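## Task

A freestanding wooden chest with seven shallow drawers sits on the table, and its third drawer counting down from the top contains three small round tea tins. Pull that drawer open and put one tin fully onto the table surface, upright or on its side. When finished, the other two tins must still be inside that drawer, all seven drawers must be closed, the chest must remain at its original spot, and nothing may still be in motion. Anything that stays in place only because the robot is holding it does not count. Release everything and withdraw the hands at the end.

## Robot and tools

ROBOT. Two arms, left_arm and right_arm, face each other across the table; left_arm's base is on the +y side. Both carry an identical five-finger right hand, so every hand number and axis means the same thing on either arm. The names do not refer to image sides.

WORLD FRAME. Origin on the table top, halfway between the two arm bases; z = 0 is the table surface, +z is up. Reported positions are in metres, orientations as quaternions (w,x,y,z), velocities in m/s and rad/s. Printed positions can be slightly wrong, worse at long reach.

HAND POINT. Each arm is steered by a point 0.05 m in front of the palm, where index pad and thumb tip meet in a pinch. Its axes: +z runs along the straightened fingers (fingertips about 0.06-0.07 m past the point), +y comes out of the palm, +x goes across the palm toward the little finger. Sideways the hand extends 0.08 m on the little-finger side and 0.02 m (thumb tucked in front) up to 0.09 m on the thumb side. A rigid wrist bracket on the little-finger side sits 0.03 m beyond the point in +y and 0.11 m across; it can collide.

THE ROW. Every motion command uses rows of 28 numbers, each in [-1, 1], always covering both arms: first left_arm's 14, then right_arm's 14. Per arm the order is dx, dy, dz, rx, ry, rz, little, ring, middle, index, thumb_bend, thumb_turn, force_limit, speed. The first six are an offset, not a pose: a displacement from the hand point's measured pose at the beginning of the action, expressed in the hand point's own axes. Scale: 1.0 equals 0.6 m of translation or 180 degrees; rx, ry, rz form a single rotation vector. Within one action every row is relative to that same start, not to the preceding row. Zeros mean stay put.
The hand numbers are absolute targets. Fingers and thumb_bend: +1 straight/open, -1 fully curled. thumb_turn: +1 out beside the palm, -1 swung across in front of it. A pinch is roughly index -0.22, thumb_bend -0.75, thumb_turn -0.57. force_limit maps -1..+1 to about 0..10 N fingertip force (0..15 N on the two thumb motors) and only stops closing. speed maps -1..+1 to nearly zero..full (full travel 0.6 s); use -0.9 or lower for a soft grip. There is no 'unchanged' value: resend the hand's last eight numbers, or before any have been sent, its hand_measured six plus hand_force_limit and hand_speed. To wrap the whole hand around something 0.035-0.08 m wide, turn the thumb in front first.

TOOLS.
execute_actions(actions): a list of actions; each action is up to 15 rows, one per 1/30 s step, and the last row repeats to fill 15 steps (0.5 s). An empty list just returns the current state and images. Each step's commanded pose is clipped to within 100 mm and 16 degrees of the measured pose, and the arm trails commands by about 0.17 s, so large offsets need several actions.
move(target, speed, stop_force, blocking): target is one 28-number row whose offsets count from the pose in the latest result that showed one. Straight-line paths, ending together, lasting 0.5-10 s. speed is m/s, 0.002-0.5 (default 0.25); turning up to twice that in rad/s. stop_force (N, 9-40, one value for both) ends an arm's path when its wrist sensor feels that much extra resistance; use it with very low speed, not when the hand rotates, not to move off a contact, and not in the first 0.2 s. blocking=false returns after 0.5 s while motion continues; check with wait(0) or end it with stop; it cannot be combined with stop_force.
wait(seconds): 0-10 s, arms keep their last command. stop(): brakes a running move. zoom_image(camera, region): camera is cam_left_wrist or cam_right_wrist (both 672x504); region [x0, y0, x1, y1] in pixels, at most 504 by 504. show_instructions(): shows the reference pages. finished_scene(scene): ends scene 1 or 2 for good and reports success.

RESULTS. Each result gives per-arm hand point pose and velocities, a 'Hand target' line (where the controller now drives), Wrist force and Wrist torque in the end effector's axes (offset up to about 4 N, noise up to 2.4 N, saturation near 50 N), hand_measured, hand_stopped_by (moving, target, force, stalled, fault), hand_load_n (positive when pushed open; near 0 after losing a grip), and camera images with updated calibration. 'pose unreachable' means a clearance check altered that arm's command. A move adds a 'move:' line: done, off_target, moving, held, fault, or contact (stop_force triggered), plus limits such as paced (command clipped) or held (steps blocked), and each arm's remaining distance.

CAUTIONS. Arms are stiff: aiming even slightly past a firm surface can fault. Torque at a joint above its limit (135 N m shoulders/elbow, 25.2 N m wrists) or any outside force of 150 N halts that arm for 10 s and skips the rest of the call. Never let the arms strike or press on each other. Do not drop tins, knock anything off the table, shove the loose chest, or slam drawers; pull and push slowly. Holding loads heats motors: warning at 70 °C, braking at 85 °C. Before finishing, make sure all drawers are shut, the tins are at rest, the chest has not shifted, and both hands have opened and backed away.

Each tool is called in YAML: its name, and indented under it one key for each argument.

Reference images:

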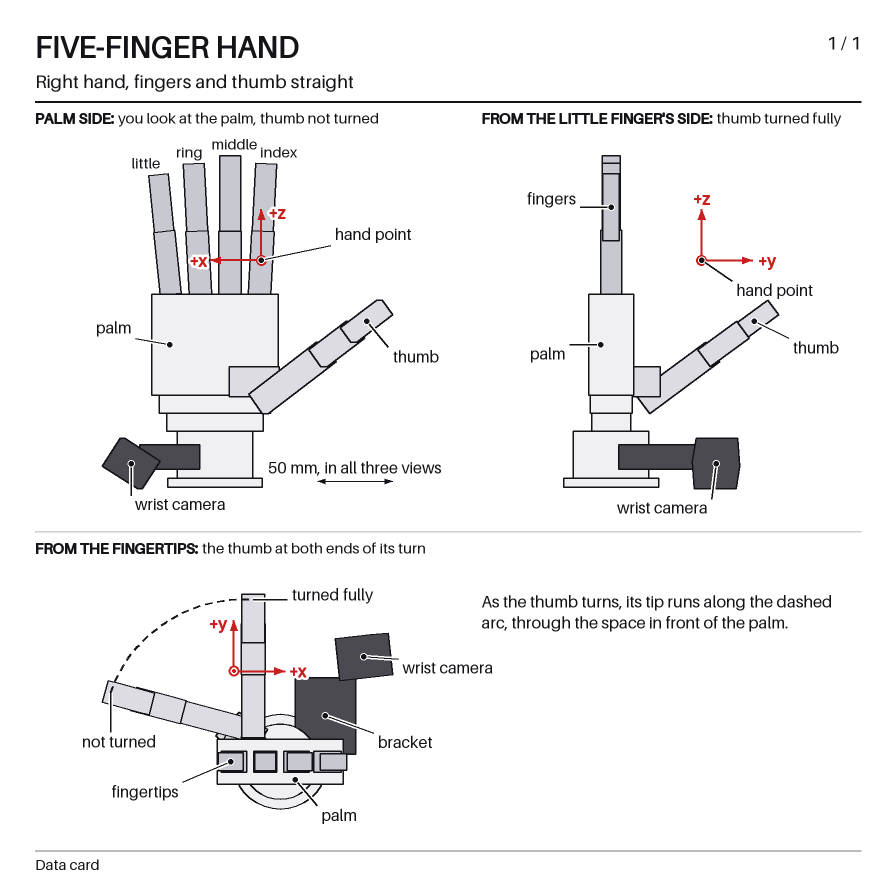

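## Session

execute_actions:
  actions: []

Scene clock: 0.00 s.
left_arm: end_effector_position=(+0.2994, +0.4413, +0.4738) hand_measured=(+1.000, +1.000, +1.000, +1.000, +1.000, +1.000) hand_load_n=(+0.0, +0.0, +0.0, +0.0, +0.0, +0.0) hand_stopped_by=(target, target, target, target, target, target) hand_force_limit=0.00 hand_speed=-0.80 end_effector_quat_wxyz=(+0.002, +0.366, +0.931, -0.006) end_effector_velocity=(+0.000, -0.000, -0.000) end_effector_angular_velocity=(+0.001, -0.001, -0.000) | right_arm: end_effector_position=(+0.2173, -0.3156, +0.4762) hand_measured=(+1.000, +1.000, +1.000, +1.000, +1.000, +1.000) hand_load_n=(+0.0, +0.0, +0.0, +0.0, +0.0, +0.0) hand_stopped_by=(target, target, target, target, target, target) hand_force_limit=0.00 hand_speed=-0.80 end_effector_quat_wxyz=(+0.007, -0.267, +0.964, -0.012) end_effector_velocity=(-0.000, -0.000, +0.000) end_effector_angular_velocity=(-0.000, -0.001, +0.001)
Joint positions: left_arm=[ 0.575 -1.719  1.347  1.932  1.578 -1.881] | right_arm=[-1.212 -1.709  1.328  1.937  1.594 -1.886]
Joint velocities: left_arm=[-0.     0.001 -0.    -0.    -0.001  0.   ] | right_arm=[ 0.    -0.    -0.001  0.001  0.001 -0.   ]
Wrist force (N, on the end effector, along its own x y z axes, offset not removed): no reading
Wrist torque (N m, same axes, about the end effector's origin, offset not removed): no reading
Hand target (left_arm): +0.299, +0.441, +0.474; +0.002, +0.366, +0.931, -0.006
Hand target (right_arm): +0.217, -0.316, +0.476; +0.007, -0.267, +0.964, -0.012

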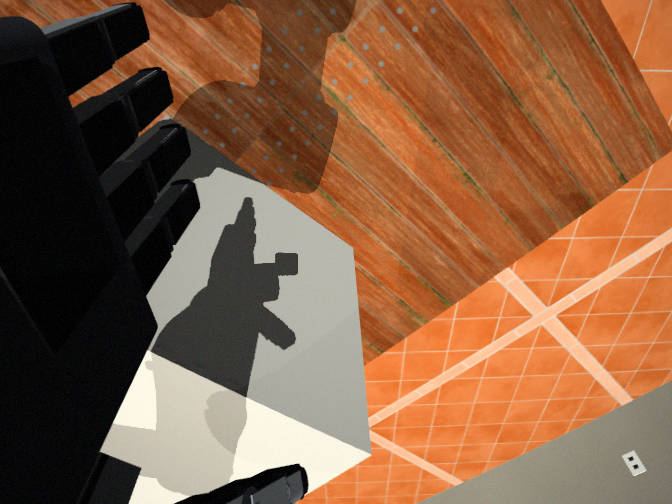

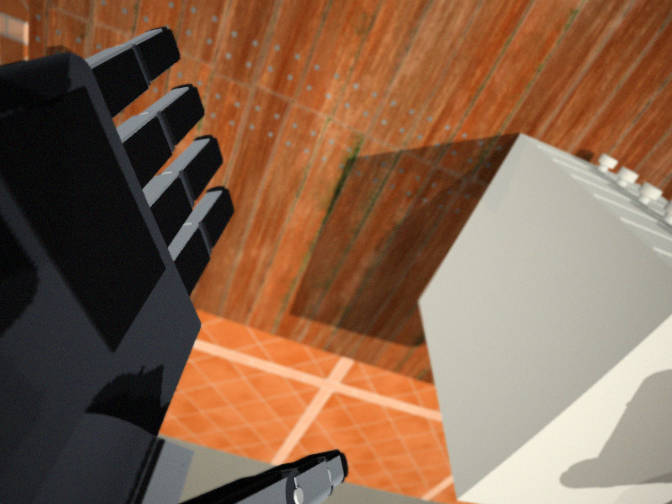

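move:
  target: [0,0,0,0,0,0,1,1,1,1,1,1,0,-0.8, 0.285,0.657,0.167,0,0,0,1,1,1,1,1,1,0,-0.8]

Scene clock: 2.93 s.
left_arm: end_effector_position=(+0.2994, +0.4413, +0.4738) hand_measured=(+1.000, +1.000, +1.000, +1.000, +1.000, +1.000) hand_load_n=(+0.0, +0.0, +0.0, +0.0, +0.0, +0.0) hand_stopped_by=(target, target, target, target, target, target) hand_force_limit=0.00 hand_speed=-0.80 end_effector_quat_wxyz=(+0.002, +0.366, +0.931, -0.006) end_effector_velocity=(+0.000, -0.000, -0.000) end_effector_angular_velocity=(+0.001, +0.000, +0.001) | right_arm: end_effector_position=(-0.1306, -0.0685, +0.3659) hand_measured=(+1.000, +1.000, +1.000, +1.000, +1.000, +1.000) hand_load_n=(+0.0, +0.0, +0.0, +0.0, +0.0, +0.0) hand_stopped_by=(target, target, target, target, target, target) hand_force_limit=0.00 hand_speed=-0.80 end_effector_quat_wxyz=(+0.005, -0.267, +0.964, -0.010) end_effector_velocity=(-0.001, +0.002, -0.000) end_effector_angular_velocity=(-0.002, -0.003, -0.001)
Joint positions: left_arm=[ 0.575 -1.719  1.347  1.932  1.578 -1.881] | right_arm=[ 0.232 -1.212  1.071  1.73   1.585 -0.442]
Joint velocities: left_arm=[-0.     0.001  0.     0.    -0.    -0.001] | right_arm=[ 0.004  0.008 -0.01   0.005  0.003  0.005]
Wrist force (N, on the end effector, along its own x y z axes, offset not removed): left_arm=[-1.4 -0.7 -1.4] | right_arm=[-0.9 -2.5 3.1]
Wrist torque (N m, same axes, about the end effector's origin, offset not removed): left_arm=[-0.17 0.30 0.03] | right_arm=[-0.62 0.02 0.07]
Hand target (left_arm): +0.299, +0.441, +0.474; +0.002, +0.366, +0.931, -0.006
Hand target (right_arm): -0.131, -0.068, +0.366; +0.005, -0.267, +0.964, -0.010
Off the commanded pose (left_arm): 0.000 m, 0 deg.
Off the commanded pose (right_arm): 0.002 m, 0 deg.
move: done
camera_calibration (this result's frames):
cam_left_wrist: T_world_to_cam=[[0.722724, 0.690997, 0.0139182, -0.535174], [0.571138, -0.608459, 0.55098, -0.163509], [0.389194, -0.390257, -0.834402, 0.580544], [0, 0, 0, 1]] pos_world=[0.254224, 0.496876, 0.581946]
cam_right_wrist: T_world_to_cam=[[-0.386778, 0.921225, -0.0418094, 0.0273181], [0.756866, 0.343019, 0.55632, -0.0832931], [0.526837, 0.183528, -0.829915, 0.514623], [0, 0, 0, 1]] pos_world=[-0.197515, -0.0910428, 0.474574]

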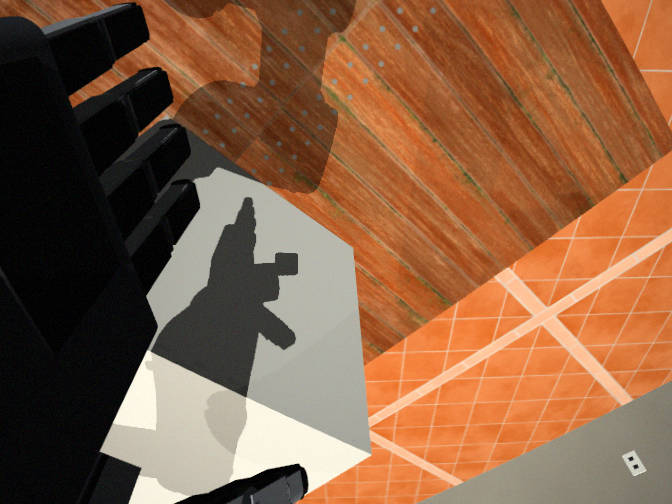

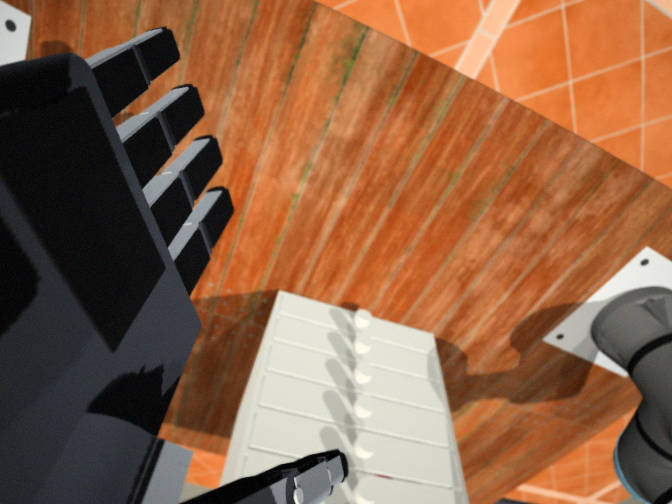

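move:
  target: [0,0,0,0,0,0,1,1,1,1,1,1,0,-0.8, -0.258,-0.057,0.193,-0.616,0.16,0.616,-1,-1,-1,0.4,0,-0.57,0,0.5]

Scene clock: 10.37 s.
left_arm: end_effector_position=(+0.2994, +0.4413, +0.4738) hand_measured=(+1.000, +1.000, +1.000, +1.000, +1.000, +1.000) hand_load_n=(+0.0, +0.0, +0.0, +0.0, +0.0, +0.0) hand_stopped_by=(target, target, target, target, target, target) hand_force_limit=0.00 hand_speed=-0.80 end_effector_quat_wxyz=(+0.002, +0.366, +0.931, -0.006) end_effector_velocity=(+0.000, +0.000, -0.000) end_effector_angular_velocity=(+0.002, -0.001, +0.000) | right_arm: end_effector_position=(+0.0212, -0.0201, +0.2518) hand_measured=(-1.000, -1.000, -1.000, +0.400, +0.000, -0.570) hand_load_n=(+0.0, +0.0, +0.0, +0.0, +0.0, +0.0) hand_stopped_by=(target, target, target, target, target, target) hand_force_limit=0.00 hand_speed=0.50 end_effector_quat_wxyz=(-0.347, +0.609, +0.364, +0.613) end_effector_velocity=(+0.000, +0.001, +0.000) end_effector_angular_velocity=(+0.007, +0.007, -0.011)
Joint positions: left_arm=[ 0.575 -1.719  1.347  1.932  1.578 -1.881] | right_arm=[ 0.32  -1.468  2.011 -0.533  2.275  1.555]
Joint velocities: left_arm=[-0.     0.     0.001  0.    -0.002 -0.   ] | right_arm=[ 0.002  0.007 -0.007 -0.003  0.014  0.007]
Wrist force (N, on the end effector, along its own x y z axes, offset not removed): left_arm=[1.5 -0.5 -1.6] | right_arm=[-1.3 -2.4 2.0]
Wrist torque (N m, same axes, about the end effector's origin, offset not removed): left_arm=[-0.24 -0.10 0.17] | right_arm=[-0.54 0.13 0.06]
Hand target (left_arm): +0.299, +0.441, +0.474; +0.002, +0.366, +0.931, -0.006
Hand target (right_arm): +0.021, -0.020, +0.252; -0.347, +0.610, +0.363, +0.613
Off the commanded pose (left_arm): 0.000 m, 0 deg.
Off the commanded pose (right_arm): 0.000 m, 0 deg.
move: done
camera_calibration (this result's frames):
cam_left_wrist: T_world_to_cam=[[0.722723, 0.690997, 0.0139183, -0.535174], [0.571138, -0.608459, 0.55098, -0.163509], [0.389195, -0.390257, -0.834402, 0.580544], [0, 0, 0, 1]] pos_world=[0.254224, 0.496876, 0.581946]
cam_right_wrist: T_world_to_cam=[[0.872356, -0.473721, -0.120766, 0.00185808], [-0.352907, -0.439271, -0.826134, 0.204544], [0.338308, 0.763302, -0.55038, 0.276313], [0, 0, 0, 1]] pos_world=[-0.0229147, -0.12018, 0.321282]

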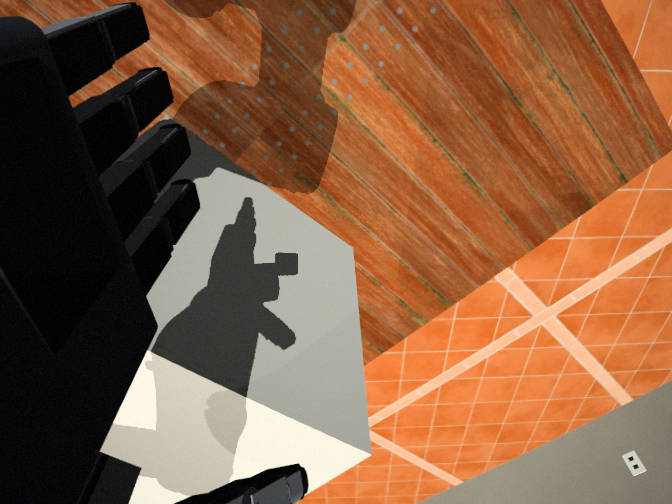

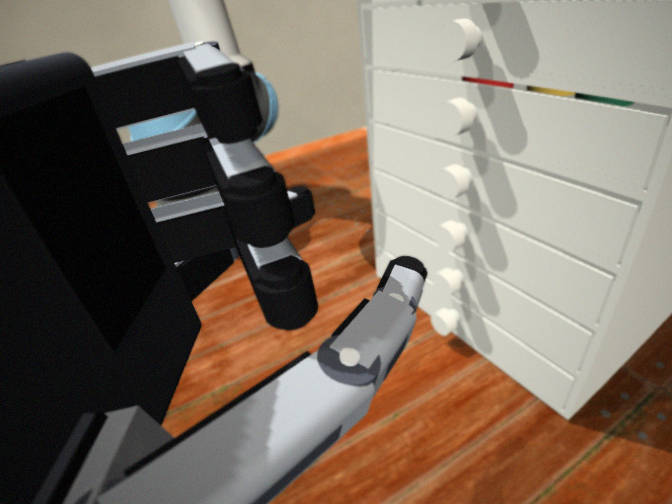

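move:
  target: [0,0,0,0,0,0,1,1,1,1,1,1,0,-0.8, -0.023,0.047,0.25,0,0,0,-1,-1,-1,-0.22,-0.75,-0.57,0,0.5]

Scene clock: 12.00 s.
left_arm: end_effector_position=(+0.2994, +0.4413, +0.4738) hand_measured=(+1.000, +1.000, +1.000, +1.000, +1.000, +1.000) hand_load_n=(+0.0, +0.0, +0.0, +0.0, +0.0, +0.0) hand_stopped_by=(target, target, target, target, target, target) hand_force_limit=0.00 hand_speed=-0.80 end_effector_quat_wxyz=(+0.002, +0.366, +0.931, -0.006) end_effector_velocity=(+0.000, +0.000, +0.000) end_effector_angular_velocity=(+0.001, -0.000, +0.000) | right_arm: end_effector_position=(+0.1200, +0.0958, +0.2376) hand_measured=(-1.000, -1.000, -1.000, -0.220, -0.748, -0.570) hand_load_n=(+0.0, +0.0, +0.0, +1.5, +1.5, +0.0) hand_stopped_by=(target, target, target, target, target, target) hand_force_limit=0.00 hand_speed=0.50 end_effector_quat_wxyz=(-0.347, +0.609, +0.364, +0.613) end_effector_velocity=(+0.001, +0.003, +0.000) end_effector_angular_velocity=(+0.002, +0.001, +0.001)
Joint positions: left_arm=[ 0.575 -1.719  1.347  1.932  1.578 -1.881] | right_arm=[ 0.066 -1.286  1.826 -0.533  2.021  1.551]
Joint velocities: left_arm=[ 0.     0.001 -0.     0.    -0.001 -0.   ] | right_arm=[-0.002  0.004 -0.006  0.001 -0.003  0.001]
Wrist force (N, on the end effector, along its own x y z axes, offset not removed): left_arm=[1.6 -0.4 -0.6] | right_arm=[-0.5 -2.6 3.5]
Wrist torque (N m, same axes, about the end effector's origin, offset not removed): left_arm=[-0.25 -0.11 0.11] | right_arm=[-0.59 0.02 0.05]
Hand target (left_arm): +0.299, +0.441, +0.474; +0.002, +0.366, +0.931, -0.006
Hand target (right_arm): +0.120, +0.096, +0.238; -0.347, +0.609, +0.364, +0.613
Off the commanded pose (left_arm): 0.000 m, 0 deg.
Off the commanded pose (right_arm): 0.000 m, 0 deg.
move: done
camera_calibration (this result's frames):
cam_left_wrist: T_world_to_cam=[[0.722723, 0.690997, 0.0139181, -0.535174], [0.571138, -0.608459, 0.55098, -0.163509], [0.389194, -0.390257, -0.834402, 0.580544], [0, 0, 0, 1]] pos_world=[0.254224, 0.496876, 0.581946]
cam_right_wrist: T_world_to_cam=[[0.87246, -0.473715, -0.12003, -0.0313738], [-0.352186, -0.439224, -0.826467, 0.278567], [0.33879, 0.763332, -0.550041, 0.146433], [0, 0, 0, 1]] pos_world=[0.0758695, -0.00428625, 0.307005]

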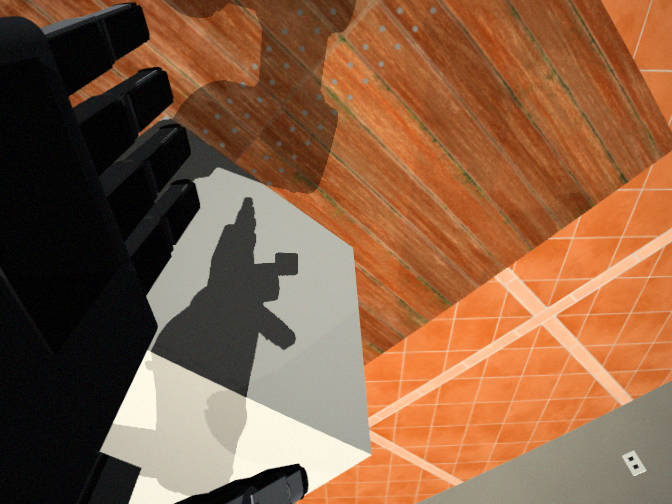

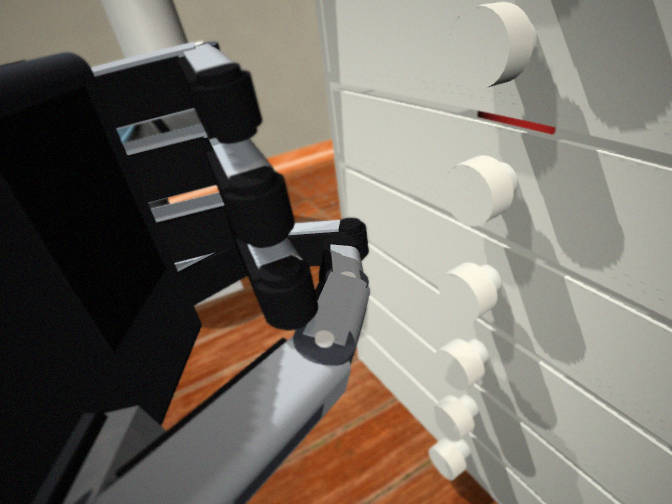

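move:
  target: [0,0,0,0,0,0,1,1,1,1,1,1,0,-0.8, -0.003,0.065,0.0375,0,0,0,-1,-1,-1,0.2,-0.3,-0.57,0,0.5]
  speed: 0.08

zoom_image:
  camera: "cam_right_wrist"
  region: [200,80,600,380]

Scene clock: 13.33 s.
left_arm: end_effector_position=(+0.2994, +0.4413, +0.4738) hand_measured=(+1.000, +1.000, +1.000, +1.000, +1.000, +1.000) hand_load_n=(+0.0, +0.0, +0.0, +0.0, +0.0, +0.0) hand_stopped_by=(target, target, target, target, target, target) hand_force_limit=0.00 hand_speed=-0.80 end_effector_quat_wxyz=(+0.002, +0.366, +0.931, -0.006) end_effector_velocity=(-0.000, +0.001, +0.001) end_effector_angular_velocity=(-0.002, -0.002, -0.000) | right_arm: end_effector_position=(+0.1647, +0.0960, +0.2366) hand_measured=(-1.000, -1.000, -1.000, +0.200, -0.300, -0.570) hand_load_n=(+0.0, +0.0, +0.0, +0.0, -0.5, +0.0) hand_stopped_by=(target, target, target, target, target, target) hand_force_limit=0.00 hand_speed=0.50 end_effector_quat_wxyz=(-0.347, +0.609, +0.364, +0.613) end_effector_velocity=(+0.003, +0.000, +0.000) end_effector_angular_velocity=(-0.000, +0.000, -0.000)
Joint positions: left_arm=[ 0.575 -1.719  1.347  1.932  1.578 -1.881] | right_arm=[-0.032 -1.301  1.849 -0.542  1.923  1.55 ]
Joint velocities: left_arm=[ 0.    -0.002 -0.    -0.    -0.001  0.   ] | right_arm=[-0.007 -0.001  0.     0.    -0.006  0.   ]
Wrist force (N, on the end effector, along its own x y z axes, offset not removed): left_arm=[0.3 1.5 0.3] | right_arm=[0.0 -1.2 2.3]
Wrist torque (N m, same axes, about the end effector's origin, offset not removed): left_arm=[-0.01 -0.01 0.11] | right_arm=[-0.24 -0.08 0.18]
Hand target (left_arm): +0.299, +0.441, +0.474; +0.002, +0.366, +0.931, -0.006
Hand target (right_arm): +0.165, +0.096, +0.237; -0.347, +0.609, +0.364, +0.613
Off the commanded pose (left_arm): 0.000 m, 0 deg.
Off the commanded pose (right_arm): 0.000 m, 0 deg.
move: done
camera_calibration (this result's frames):
cam_left_wrist: T_world_to_cam=[[0.722723, 0.690997, 0.0139184, -0.535174], [0.571138, -0.608459, 0.55098, -0.163509], [0.389194, -0.390257, -0.834402, 0.580544], [0, 0, 0, 1]] pos_world=[0.254224, 0.496876, 0.581946]
cam_right_wrist: T_world_to_cam=[[0.872466, -0.473778, -0.119736, -0.0704601], [-0.351957, -0.43924, -0.826556, 0.293599], [0.339012, 0.763284, -0.549972, 0.13054], [0, 0, 0, 1]] pos_world=[0.120554, -0.00406112, 0.306033]

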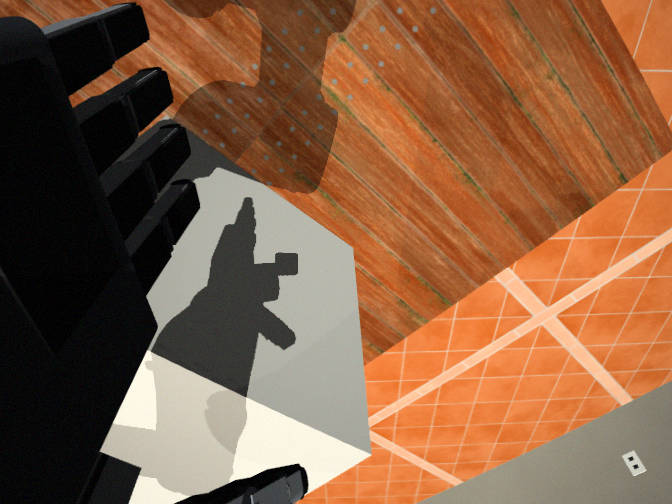

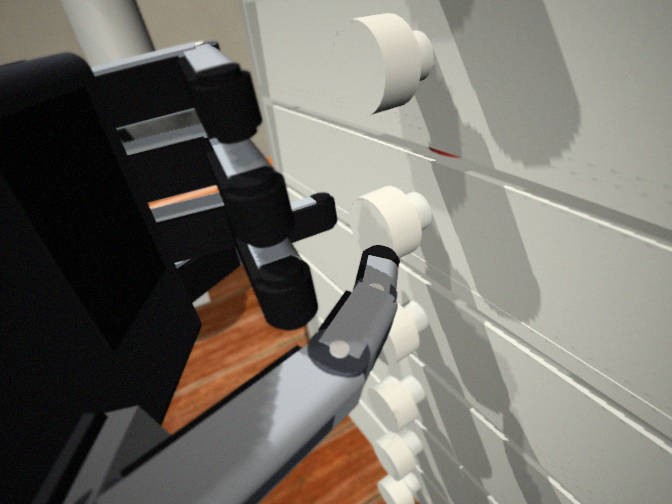

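Region (200, 80, 600, 380) of cam_right_wrist's 672x504 image, scaled by 1.260, with more detail than that image has; it fills the top 378 rows of this view, and the rest is white.

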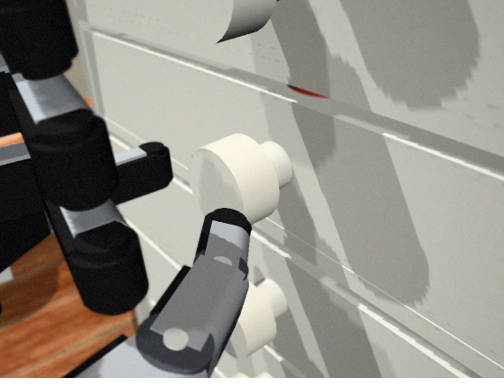

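move:
  target: [0,0,0,0,0,0,1,1,1,1,1,1,0,-0.8, 0,0.026,0.021,0,0,0,-1,-1,-1,0.3,0.2,-0.57,0,0.5]
  speed: 0.02

Scene clock: 14.77 s.
left_arm: end_effector_position=(+0.2994, +0.4413, +0.4738) hand_measured=(+1.000, +1.000, +1.000, +1.000, +1.000, +1.000) hand_load_n=(+0.0, +0.0, +0.0, +0.0, +0.0, +0.0) hand_stopped_by=(target, target, target, target, target, target) hand_force_limit=0.00 hand_speed=-0.80 end_effector_quat_wxyz=(+0.002, +0.366, +0.931, -0.006) end_effector_velocity=(-0.000, +0.000, +0.000) end_effector_angular_velocity=(+0.000, -0.000, -0.000) | right_arm: end_effector_position=(+0.1840, +0.0993, +0.2369) hand_measured=(-1.000, -1.000, -1.000, +0.300, +0.200, -0.570) hand_load_n=(+0.0, +0.0, +0.0, +0.0, -1.5, +0.0) hand_stopped_by=(target, target, target, target, target, target) hand_force_limit=0.00 hand_speed=0.50 end_effector_quat_wxyz=(-0.347, +0.609, +0.364, +0.613) end_effector_velocity=(+0.004, -0.000, -0.000) end_effector_angular_velocity=(-0.001, -0.000, -0.005)
Joint positions: left_arm=[ 0.575 -1.719  1.347  1.932  1.578 -1.881] | right_arm=[-0.073 -1.298  1.846 -0.54   1.881  1.55 ]
Joint velocities: left_arm=[ 0.    -0.001  0.     0.001 -0.     0.   ] | right_arm=[-0.006  0.001 -0.    -0.    -0.001 -0.   ]
Wrist force (N, on the end effector, along its own x y z axes, offset not removed): left_arm=[1.7 0.3 -1.1] | right_arm=[4.9 -38.5 -36.3]
Wrist torque (N m, same axes, about the end effector's origin, offset not removed): left_arm=[-0.16 -0.18 0.22] | right_arm=[-0.83 -0.07 0.23]
Hand target (left_arm): +0.299, +0.441, +0.474; +0.002, +0.366, +0.931, -0.006
Hand target (right_arm): +0.185, +0.099, +0.237; -0.347, +0.609, +0.364, +0.613
Off the commanded pose (left_arm): 0.000 m, 0 deg.
Off the commanded pose (right_arm): 0.001 m, 0 deg.
move: done
camera_calibration (this result's frames):
cam_left_wrist: T_world_to_cam=[[0.722723, 0.690997, 0.0139183, -0.535174], [0.571138, -0.608459, 0.55098, -0.163509], [0.389194, -0.390257, -0.834402, 0.580544], [0, 0, 0, 1]] pos_world=[0.254224, 0.496876, 0.581946]
cam_right_wrist: T_world_to_cam=[[0.872663, -0.473454, -0.119586, -0.0858217], [-0.351703, -0.439485, -0.826534, 0.302003], [0.338769, 0.763344, -0.550037, 0.121757], [0, 0, 0, 1]] pos_world=[0.139861, -0.000849369, 0.306323]

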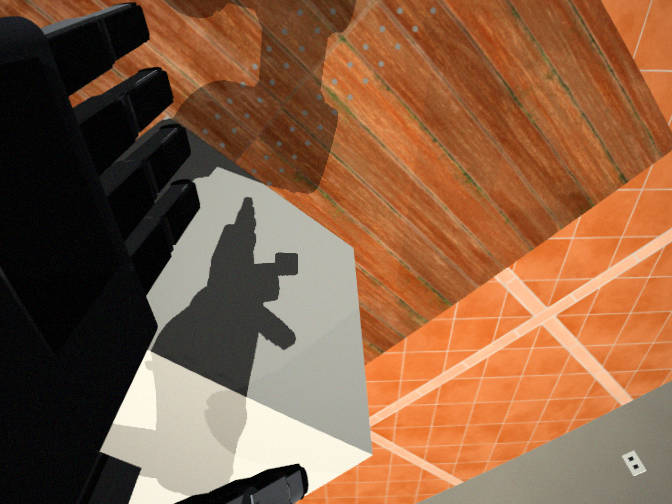

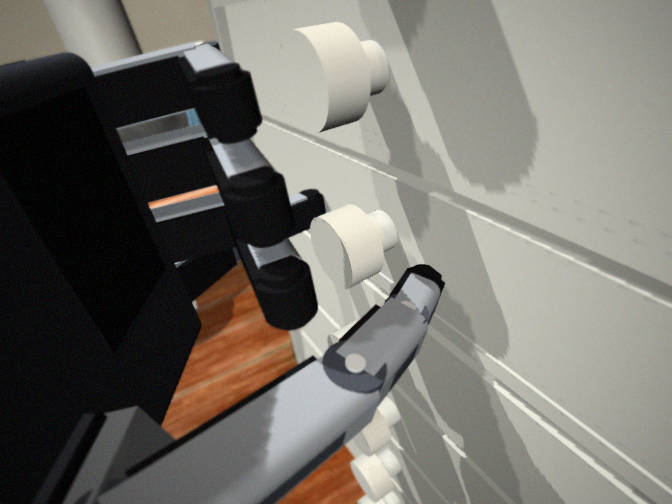

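move:
  target: [0,0,0,0,0,0,1,1,1,1,1,1,0,-0.8, 0,-0.008,-0.005,0,0,0,-1,-1,-1,0.3,-0.3,-0.57,0,0.5]
  speed: 0.02

move:
  target: [0,0,0,0,0,0,1,1,1,1,1,1,0,-0.8, 0,0,0,0,0,0,-1,-1,-1,-0.4,-0.9,-0.57,0.3,-0.6]

wait:
  seconds: 2

Scene clock: 15.70 s.
left_arm: end_effector_position=(+0.2994, +0.4413, +0.4738) hand_measured=(+1.000, +1.000, +1.000, +1.000, +1.000, +1.000) hand_load_n=(+0.0, +0.0, +0.0, +0.0, +0.0, +0.0) hand_stopped_by=(target, target, target, target, target, target) hand_force_limit=0.00 hand_speed=-0.80 end_effector_quat_wxyz=(+0.002, +0.366, +0.931, -0.006) end_effector_velocity=(+0.000, -0.000, -0.000) end_effector_angular_velocity=(-0.000, -0.000, +0.000) | right_arm: end_effector_position=(+0.1787, +0.0990, +0.2368) hand_measured=(-1.000, -1.000, -1.000, +0.300, -0.250, -0.570) hand_load_n=(+0.0, +0.0, +0.0, +5.0, +11.0, +2.5) hand_stopped_by=(target, target, target, target, force, target) hand_force_limit=0.00 hand_speed=0.50 end_effector_quat_wxyz=(-0.347, +0.609, +0.364, +0.613) end_effector_velocity=(-0.003, +0.000, +0.001) end_effector_angular_velocity=(+0.002, +0.001, -0.000)
Joint positions: left_arm=[ 0.575 -1.719  1.347  1.932  1.578 -1.881] | right_arm=[-0.062 -1.298  1.845 -0.54   1.893  1.55 ]
Joint velocities: left_arm=[-0.  0. -0. -0. -0. -0.] | right_arm=[ 0.006  0.    -0.001 -0.     0.006  0.001]
Wrist force (N, on the end effector, along its own x y z axes, offset not removed): left_arm=[-0.1 0.5 0.1] | right_arm=[-3.6 1.7 1.0]
Wrist torque (N m, same axes, about the end effector's origin, offset not removed): left_arm=[-0.12 0.04 0.11] | right_arm=[-0.20 0.17 0.17]
Hand target (left_arm): +0.299, +0.441, +0.474; +0.002, +0.366, +0.931, -0.006
Hand target (right_arm): +0.178, +0.099, +0.237; -0.347, +0.609, +0.364, +0.613
Off the commanded pose (left_arm): 0.000 m, 0 deg.
Off the commanded pose (right_arm): 0.000 m, 0 deg.
move: done
camera_calibration (this result's frames):
cam_left_wrist: T_world_to_cam=[[0.722723, 0.690997, 0.0139183, -0.535174], [0.571138, -0.608459, 0.55098, -0.163509], [0.389194, -0.390257, -0.834402, 0.580544], [0, 0, 0, 1]] pos_world=[0.254224, 0.496876, 0.581946]
cam_right_wrist: T_world_to_cam=[[0.87264, -0.473504, -0.119557, -0.0813008], [-0.3517, -0.439464, -0.826546, 0.299961], [0.338832, 0.763325, -0.550025, 0.123674], [0, 0, 0, 1]] pos_world=[0.134538, -0.00107788, 0.306236]

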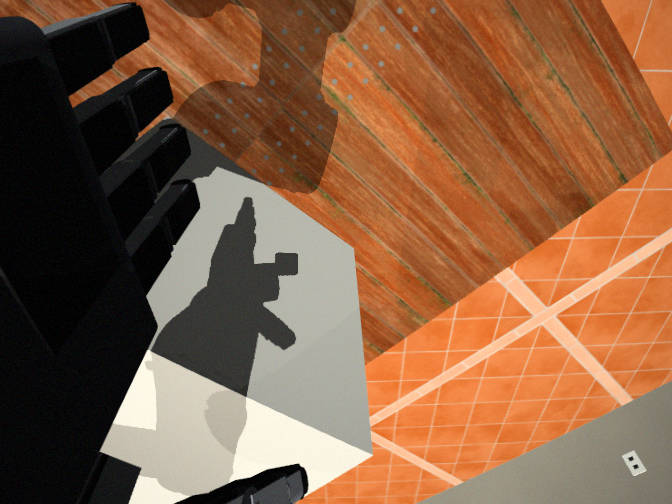

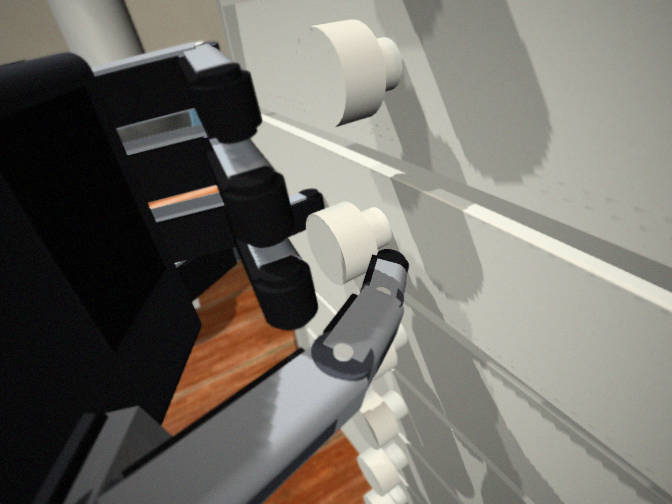

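Scene clock: 16.20 s.
left_arm: end_effector_position=(+0.2994, +0.4413, +0.4738) hand_measured=(+1.000, +1.000, +1.000, +1.000, +1.000, +1.000) hand_load_n=(+0.0, +0.0, +0.0, +0.0, +0.0, +0.0) hand_stopped_by=(target, target, target, target, target, target) hand_force_limit=0.00 hand_speed=-0.80 end_effector_quat_wxyz=(+0.002, +0.366, +0.931, -0.006) end_effector_velocity=(-0.000, +0.000, +0.000) end_effector_angular_velocity=(-0.000, -0.000, -0.000) | right_arm: end_effector_position=(+0.1786, +0.0991, +0.2368) hand_measured=(-1.000, -1.000, -1.000, +0.282, -0.250, -0.570) hand_load_n=(+0.0, +0.0, +0.0, +6.5, +11.5, +2.0) hand_stopped_by=(target, target, target, force, force, target) hand_force_limit=0.30 hand_speed=-0.60 end_effector_quat_wxyz=(-0.347, +0.609, +0.364, +0.613) end_effector_velocity=(+0.001, -0.000, +0.000) end_effector_angular_velocity=(+0.000, -0.000, -0.002)
Joint positions: left_arm=[ 0.575 -1.719  1.347  1.932  1.578 -1.881] | right_arm=[-0.062 -1.298  1.845 -0.54   1.893  1.55 ]
Joint velocities: left_arm=[ 0.    -0.001  0.     0.     0.     0.   ] | right_arm=[-0.    -0.    -0.    -0.     0.001 -0.   ]
Wrist force (N, on the end effector, along its own x y z axes, offset not removed): left_arm=[0.6 0.4 1.1] | right_arm=[-2.9 -0.8 -0.4]
Wrist torque (N m, same axes, about the end effector's origin, offset not removed): left_arm=[-0.20 -0.01 0.12] | right_arm=[-0.03 -0.09 0.28]
Hand target (left_arm): +0.299, +0.441, +0.474; +0.002, +0.366, +0.931, -0.006
Hand target (right_arm): +0.179, +0.099, +0.237; -0.347, +0.609, +0.364, +0.613
Off the commanded pose (left_arm): 0.000 m, 0 deg.
Off the commanded pose (right_arm): 0.000 m, 0 deg.
move: done
camera_calibration (this result's frames):
cam_left_wrist: T_world_to_cam=[[0.722723, 0.690997, 0.013918, -0.535174], [0.571138, -0.608459, 0.55098, -0.163509], [0.389194, -0.390257, -0.834402, 0.580544], [0, 0, 0, 1]] pos_world=[0.254224, 0.496876, 0.581946]
cam_right_wrist: T_world_to_cam=[[0.872727, -0.473328, -0.119612, -0.0811913], [-0.351653, -0.439512, -0.826541, 0.29992], [0.338654, 0.763407, -0.550022, 0.123712], [0, 0, 0, 1]] pos_world=[0.13443, -0.00105452, 0.306229]

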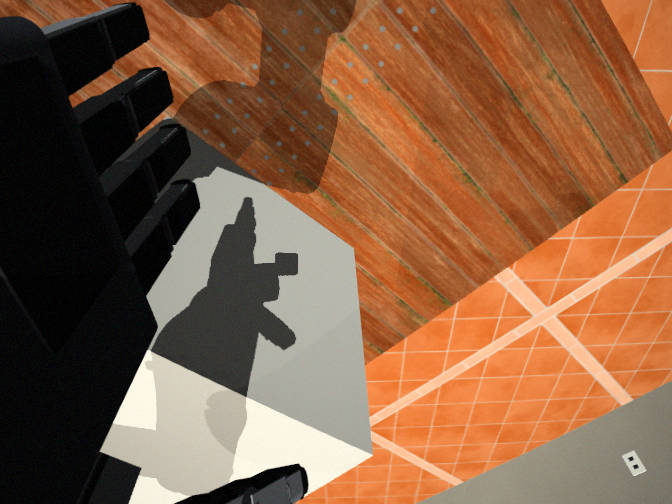

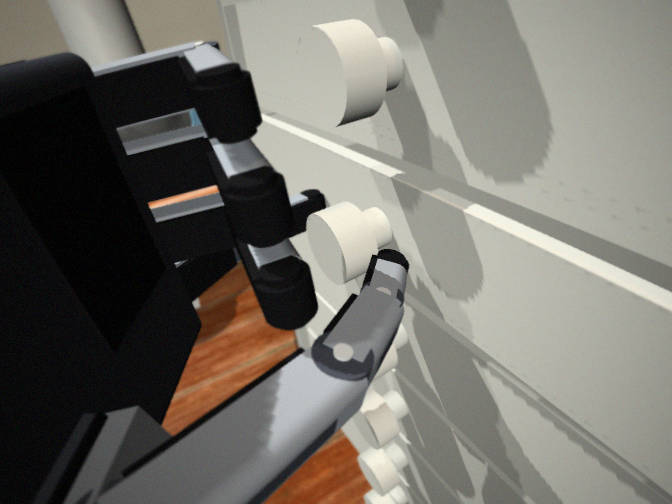

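Scene clock: 18.20 s.
left_arm: end_effector_position=(+0.2994, +0.4413, +0.4738) hand_measured=(+1.000, +1.000, +1.000, +1.000, +1.000, +1.000) hand_load_n=(+0.0, +0.0, +0.0, +0.0, +0.0, +0.0) hand_stopped_by=(target, target, target, target, target, target) hand_force_limit=0.00 hand_speed=-0.80 end_effector_quat_wxyz=(+0.002, +0.366, +0.931, -0.006) end_effector_velocity=(-0.000, -0.000, -0.000) end_effector_angular_velocity=(-0.001, +0.001, -0.000) | right_arm: end_effector_position=(+0.1787, +0.0990, +0.2368) hand_measured=(-1.000, -1.000, -1.000, +0.282, -0.250, -0.570) hand_load_n=(+0.0, +0.0, +0.0, +7.0, +11.0, +2.0) hand_stopped_by=(target, target, target, force, force, target) hand_force_limit=0.30 hand_speed=-0.60 end_effector_quat_wxyz=(-0.347, +0.609, +0.364, +0.613) end_effector_velocity=(-0.000, +0.000, -0.001) end_effector_angular_velocity=(+0.000, +0.001, +0.000)
Joint positions: left_arm=[ 0.575 -1.719  1.347  1.932  1.578 -1.881] | right_arm=[-0.062 -1.298  1.845 -0.54   1.893  1.55 ]
Joint velocities: left_arm=[-0.    -0.    -0.     0.     0.001  0.   ] | right_arm=[-0.     0.001  0.    -0.001 -0.     0.001]
Wrist force (N, on the end effector, along its own x y z axes, offset not removed): left_arm=[2.5 -0.4 -0.8] | right_arm=[-2.1 -1.4 -1.5]
Wrist torque (N m, same axes, about the end effector's origin, offset not removed): left_arm=[-0.16 -0.27 0.29] | right_arm=[0.20 -0.07 0.36]
Hand target (left_arm): +0.299, +0.441, +0.474; +0.002, +0.366, +0.931, -0.006
Hand target (right_arm): +0.179, +0.099, +0.237; -0.347, +0.609, +0.364, +0.613
Off the commanded pose (left_arm): 0.000 m, 0 deg.
Off the commanded pose (right_arm): 0.000 m, 0 deg.
wait: 2.00 s; at rest by 0.17 s
camera_calibration (this result's frames):
cam_left_wrist: T_world_to_cam=[[0.722724, 0.690997, 0.0139182, -0.535174], [0.571138, -0.608459, 0.55098, -0.163509], [0.389194, -0.390257, -0.834402, 0.580544], [0, 0, 0, 1]] pos_world=[0.254224, 0.496876, 0.581946]
cam_right_wrist: T_world_to_cam=[[0.872644, -0.473498, -0.119551, -0.081302], [-0.351698, -0.439482, -0.826537, 0.299951], [0.338823, 0.763319, -0.55004, 0.123671], [0, 0, 0, 1]] pos_world=[0.134537, -0.00107385, 0.306225]

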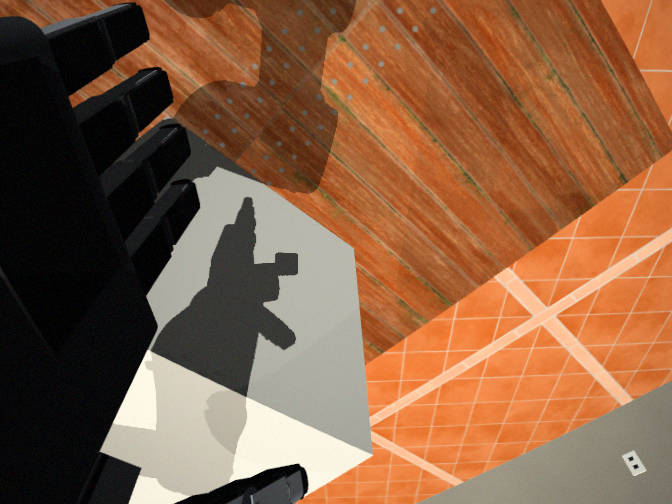

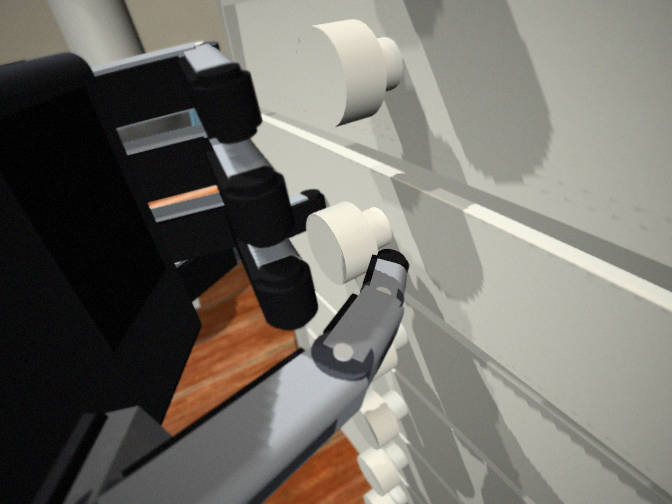

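move:
  target: [0,0,0,0,0,0,1,1,1,1,1,1,0,-0.8, 0,-0.208,-0.139,0,0,0,-1,-1,-1,-0.4,-0.9,-0.57,0.3,-0.6]
  speed: 0.06

Scene clock: 21.33 s.
left_arm: end_effector_position=(+0.2994, +0.4413, +0.4738) hand_measured=(+1.000, +1.000, +1.000, +1.000, +1.000, +1.000) hand_load_n=(+0.0, +0.0, +0.0, +0.0, +0.0, +0.0) hand_stopped_by=(target, target, target, target, target, target) hand_force_limit=0.00 hand_speed=-0.80 end_effector_quat_wxyz=(+0.002, +0.366, +0.931, -0.006) end_effector_velocity=(+0.000, -0.000, -0.000) end_effector_angular_velocity=(+0.001, +0.000, -0.000) | right_arm: end_effector_position=(+0.0292, +0.0882, +0.2342) hand_measured=(-1.000, -1.000, -1.000, +0.282, -0.256, -0.570) hand_load_n=(+0.0, +0.0, +0.0, +0.0, +0.0, +0.0) hand_stopped_by=(target, target, target, force, force, target) hand_force_limit=0.30 hand_speed=-0.60 end_effector_quat_wxyz=(-0.347, +0.609, +0.364, +0.613) end_effector_velocity=(-0.002, -0.000, -0.000) end_effector_angular_velocity=(-0.001, +0.000, +0.001)
Joint positions: left_arm=[ 0.575 -1.719  1.347  1.932  1.578 -1.881] | right_arm=[ 0.262 -1.237  1.769 -0.523  2.216  1.554]
Joint velocities: left_arm=[-0.     0.001  0.    -0.    -0.     0.   ] | right_arm=[ 0.005  0.002 -0.002  0.001  0.004  0.   ]
Wrist force (N, on the end effector, along its own x y z axes, offset not removed): left_arm=[0.5 -0.4 0.2] | right_arm=[-1.5 -1.0 3.2]
Wrist torque (N m, same axes, about the end effector's origin, offset not removed): left_arm=[-0.19 -0.03 0.07] | right_arm=[-0.43 0.20 0.05]
Hand target (left_arm): +0.299, +0.441, +0.474; +0.002, +0.366, +0.931, -0.006
Hand target (right_arm): +0.029, +0.088, +0.234; -0.347, +0.609, +0.364, +0.613
Off the commanded pose (left_arm): 0.000 m, 0 deg.
Off the commanded pose (right_arm): 0.000 m, 0 deg.
move: done
camera_calibration (this result's frames):
cam_left_wrist: T_world_to_cam=[[0.722723, 0.690997, 0.0139182, -0.535174], [0.571138, -0.608459, 0.55098, -0.163509], [0.389194, -0.390257, -0.834402, 0.580544], [0, 0, 0, 1]] pos_world=[0.254224, 0.496876, 0.581946]
cam_right_wrist: T_world_to_cam=[[0.872548, -0.473442, -0.120468, 0.0439254], [-0.35252, -0.439462, -0.826198, 0.240457], [0.338216, 0.763365, -0.550349, 0.181261], [0, 0, 0, 1]] pos_world=[-0.0148666, -0.0119007, 0.303713]

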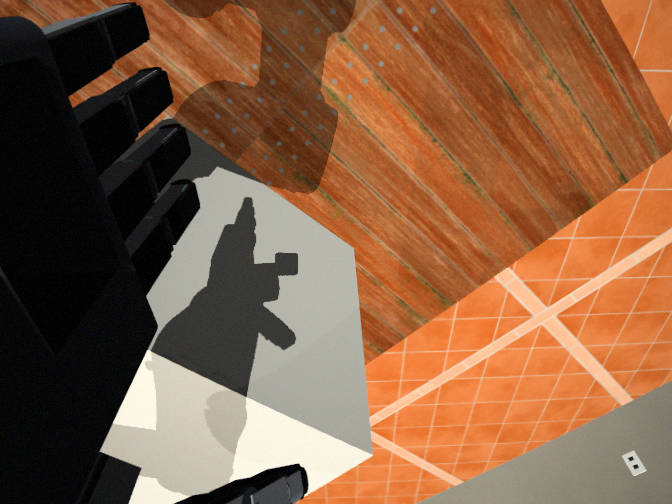

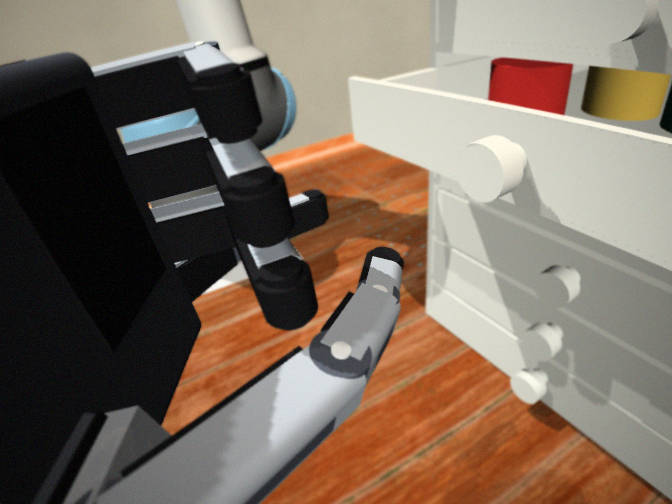

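move:
  target: [0,0,0,0,0,0,1,1,1,1,1,1,0,-0.8, 0.003,0.055,0.035,0,0,0,-1,-1,-1,0.5,-0.05,-0.57,0.3,0.5]
  speed: 0.08

move:
  target: [0,0,0,0,0,0,1,1,1,1,1,1,0,-0.8, 0,0.05,0.038,0,0,0,-1,-1,-1,0.5,-0.05,-0.57,0.3,0.5]
  speed: 0.02
  stop_force: 10

Scene clock: 22.53 s.
left_arm: end_effector_position=(+0.2994, +0.4413, +0.4738) hand_measured=(+1.000, +1.000, +1.000, +1.000, +1.000, +1.000) hand_load_n=(+0.0, +0.0, +0.0, +0.0, +0.0, +0.0) hand_stopped_by=(target, target, target, target, target, target) hand_force_limit=0.00 hand_speed=-0.80 end_effector_quat_wxyz=(+0.002, +0.366, +0.931, -0.006) end_effector_velocity=(-0.000, +0.000, +0.000) end_effector_angular_velocity=(+0.001, -0.000, -0.000) | right_arm: end_effector_position=(+0.0679, +0.0902, +0.2367) hand_measured=(-1.000, -1.000, -1.000, +0.500, -0.050, -0.570) hand_load_n=(+0.0, +0.0, +0.0, +0.0, +0.0, +0.0) hand_stopped_by=(target, target, target, target, target, target) hand_force_limit=0.30 hand_speed=0.50 end_effector_quat_wxyz=(-0.347, +0.609, +0.364, +0.613) end_effector_velocity=(+0.002, +0.000, +0.001) end_effector_angular_velocity=(+0.002, +0.000, +0.002)
Joint positions: left_arm=[ 0.575 -1.719  1.347  1.932  1.578 -1.881] | right_arm=[ 0.179 -1.266  1.802 -0.527  2.134  1.553]
Joint velocities: left_arm=[-0.    -0.001 -0.     0.001 -0.001  0.   ] | right_arm=[-0.006 -0.003  0.002 -0.001 -0.008  0.   ]
Wrist force (N, on the end effector, along its own x y z axes, offset not removed): left_arm=[-0.1 -0.6 -0.7] | right_arm=[1.4 -3.2 1.8]
Wrist torque (N m, same axes, about the end effector's origin, offset not removed): left_arm=[-0.18 0.13 0.11] | right_arm=[-0.59 -0.23 0.26]
Hand target (left_arm): +0.299, +0.441, +0.474; +0.002, +0.366, +0.931, -0.006
Hand target (right_arm): +0.068, +0.090, +0.237; -0.347, +0.609, +0.364, +0.613
Off the commanded pose (left_arm): 0.000 m, 0 deg.
Off the commanded pose (right_arm): 0.000 m, 0 deg.
move: done
camera_calibration (this result's frames):
cam_left_wrist: T_world_to_cam=[[0.722723, 0.690997, 0.0139182, -0.535174], [0.571138, -0.608459, 0.55098, -0.163509], [0.389194, -0.390257, -0.834402, 0.580544], [0, 0, 0, 1]] pos_world=[0.254224, 0.496876, 0.581946]
cam_right_wrist: T_world_to_cam=[[0.872541, -0.473511, -0.120244, 0.0113296], [-0.352339, -0.439427, -0.826294, 0.256999], [0.338421, 0.763342, -0.550254, 0.168], [0, 0, 0, 1]] pos_world=[0.0238104, -0.00994464, 0.306162]

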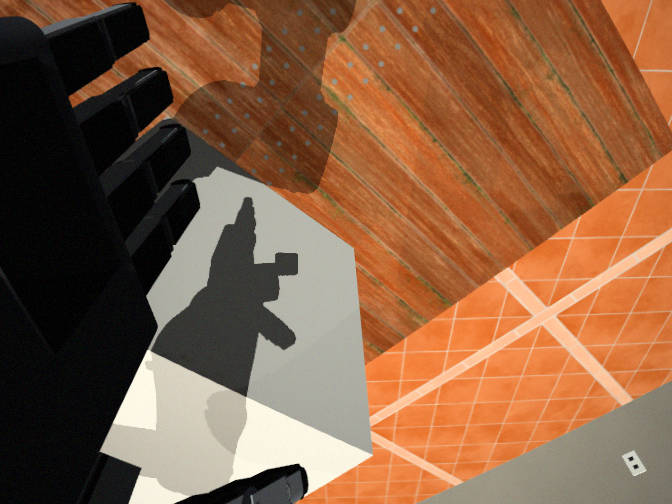

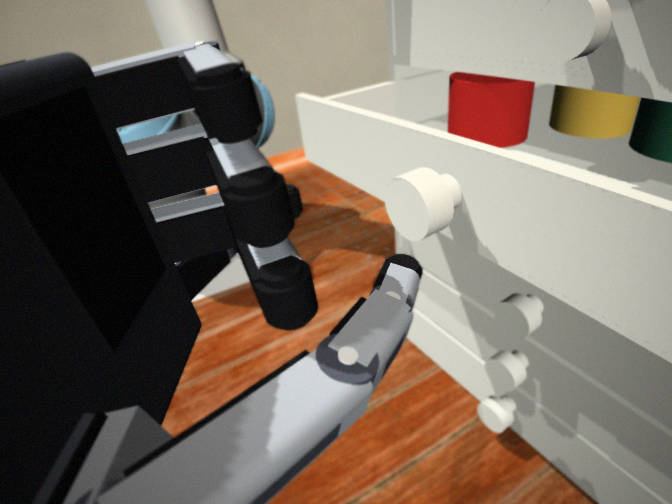

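Scene clock: 24.73 s.
left_arm: end_effector_position=(+0.2994, +0.4413, +0.4738) hand_measured=(+1.000, +1.000, +1.000, +1.000, +1.000, +1.000) hand_load_n=(+0.0, +0.0, +0.0, +0.0, +0.0, +0.0) hand_stopped_by=(target, target, target, target, target, target) hand_force_limit=0.00 hand_speed=-0.80 end_effector_quat_wxyz=(+0.002, +0.366, +0.931, -0.006) end_effector_velocity=(-0.000, -0.000, +0.000) end_effector_angular_velocity=(-0.000, +0.000, -0.000) | right_arm: end_effector_position=(+0.1050, +0.0951, +0.2373) hand_measured=(-1.000, -1.000, -1.000, +0.500, -0.050, -0.570) hand_load_n=(+0.0, +0.0, +0.0, +0.0, +0.0, +0.0) hand_stopped_by=(target, target, target, target, target, target) hand_force_limit=0.30 hand_speed=0.50 end_effector_quat_wxyz=(-0.347, +0.609, +0.364, +0.613) end_effector_velocity=(+0.002, +0.000, -0.000) end_effector_angular_velocity=(-0.000, -0.000, -0.000)
Joint positions: left_arm=[ 0.575 -1.719  1.347  1.932  1.578 -1.881] | right_arm=[ 0.099 -1.279  1.819 -0.531  2.054  1.551]
Joint velocities: left_arm=[-0.     0.001 -0.001  0.     0.     0.   ] | right_arm=[-0.005 -0.001  0.001 -0.001 -0.005 -0.   ]
Wrist force (N, on the end effector, along its own x y z axes, offset not removed): left_arm=[1.1 0.9 1.9] | right_arm=[-0.7 -2.7 1.3]
Wrist torque (N m, same axes, about the end effector's origin, offset not removed): left_arm=[-0.27 -0.12 0.20] | right_arm=[-0.45 0.02 0.14]
Hand target (left_arm): +0.299, +0.441, +0.474; +0.002, +0.366, +0.931, -0.006
Hand target (right_arm): +0.105, +0.095, +0.237; -0.347, +0.609, +0.364, +0.613
Off the commanded pose (left_arm): 0.000 m, 0 deg.
Off the commanded pose (right_arm): 0.000 m, 0 deg.
move: done
camera_calibration (this result's frames):
cam_left_wrist: T_world_to_cam=[[0.722723, 0.690997, 0.0139182, -0.535174], [0.571138, -0.608459, 0.55098, -0.163509], [0.389194, -0.390257, -0.834402, 0.580544], [0, 0, 0, 1]] pos_world=[0.254224, 0.496876, 0.581946]
cam_right_wrist: T_world_to_cam=[[0.872566, -0.473524, -0.120016, -0.0186546], [-0.352132, -0.439429, -0.826381, 0.27272], [0.338573, 0.763334, -0.550173, 0.151962], [0, 0, 0, 1]] pos_world=[0.0608606, -0.00499032, 0.306737]

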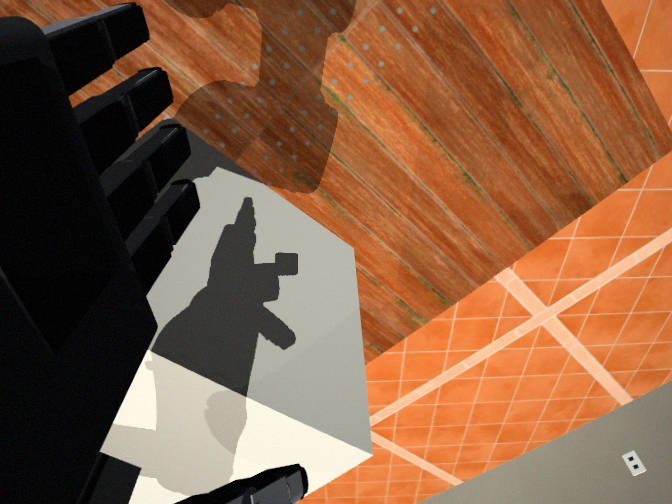

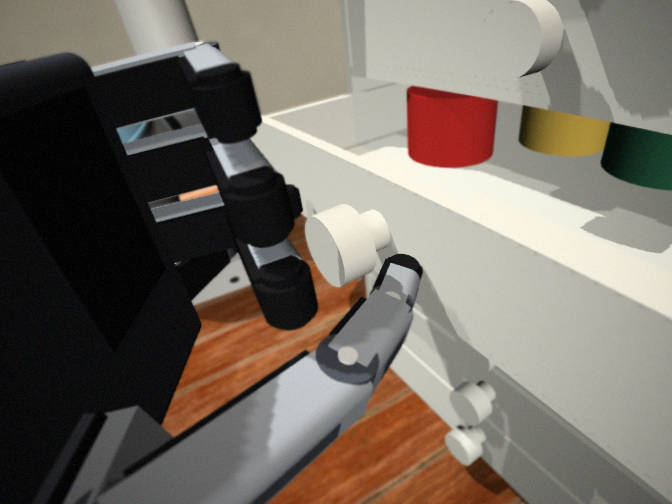

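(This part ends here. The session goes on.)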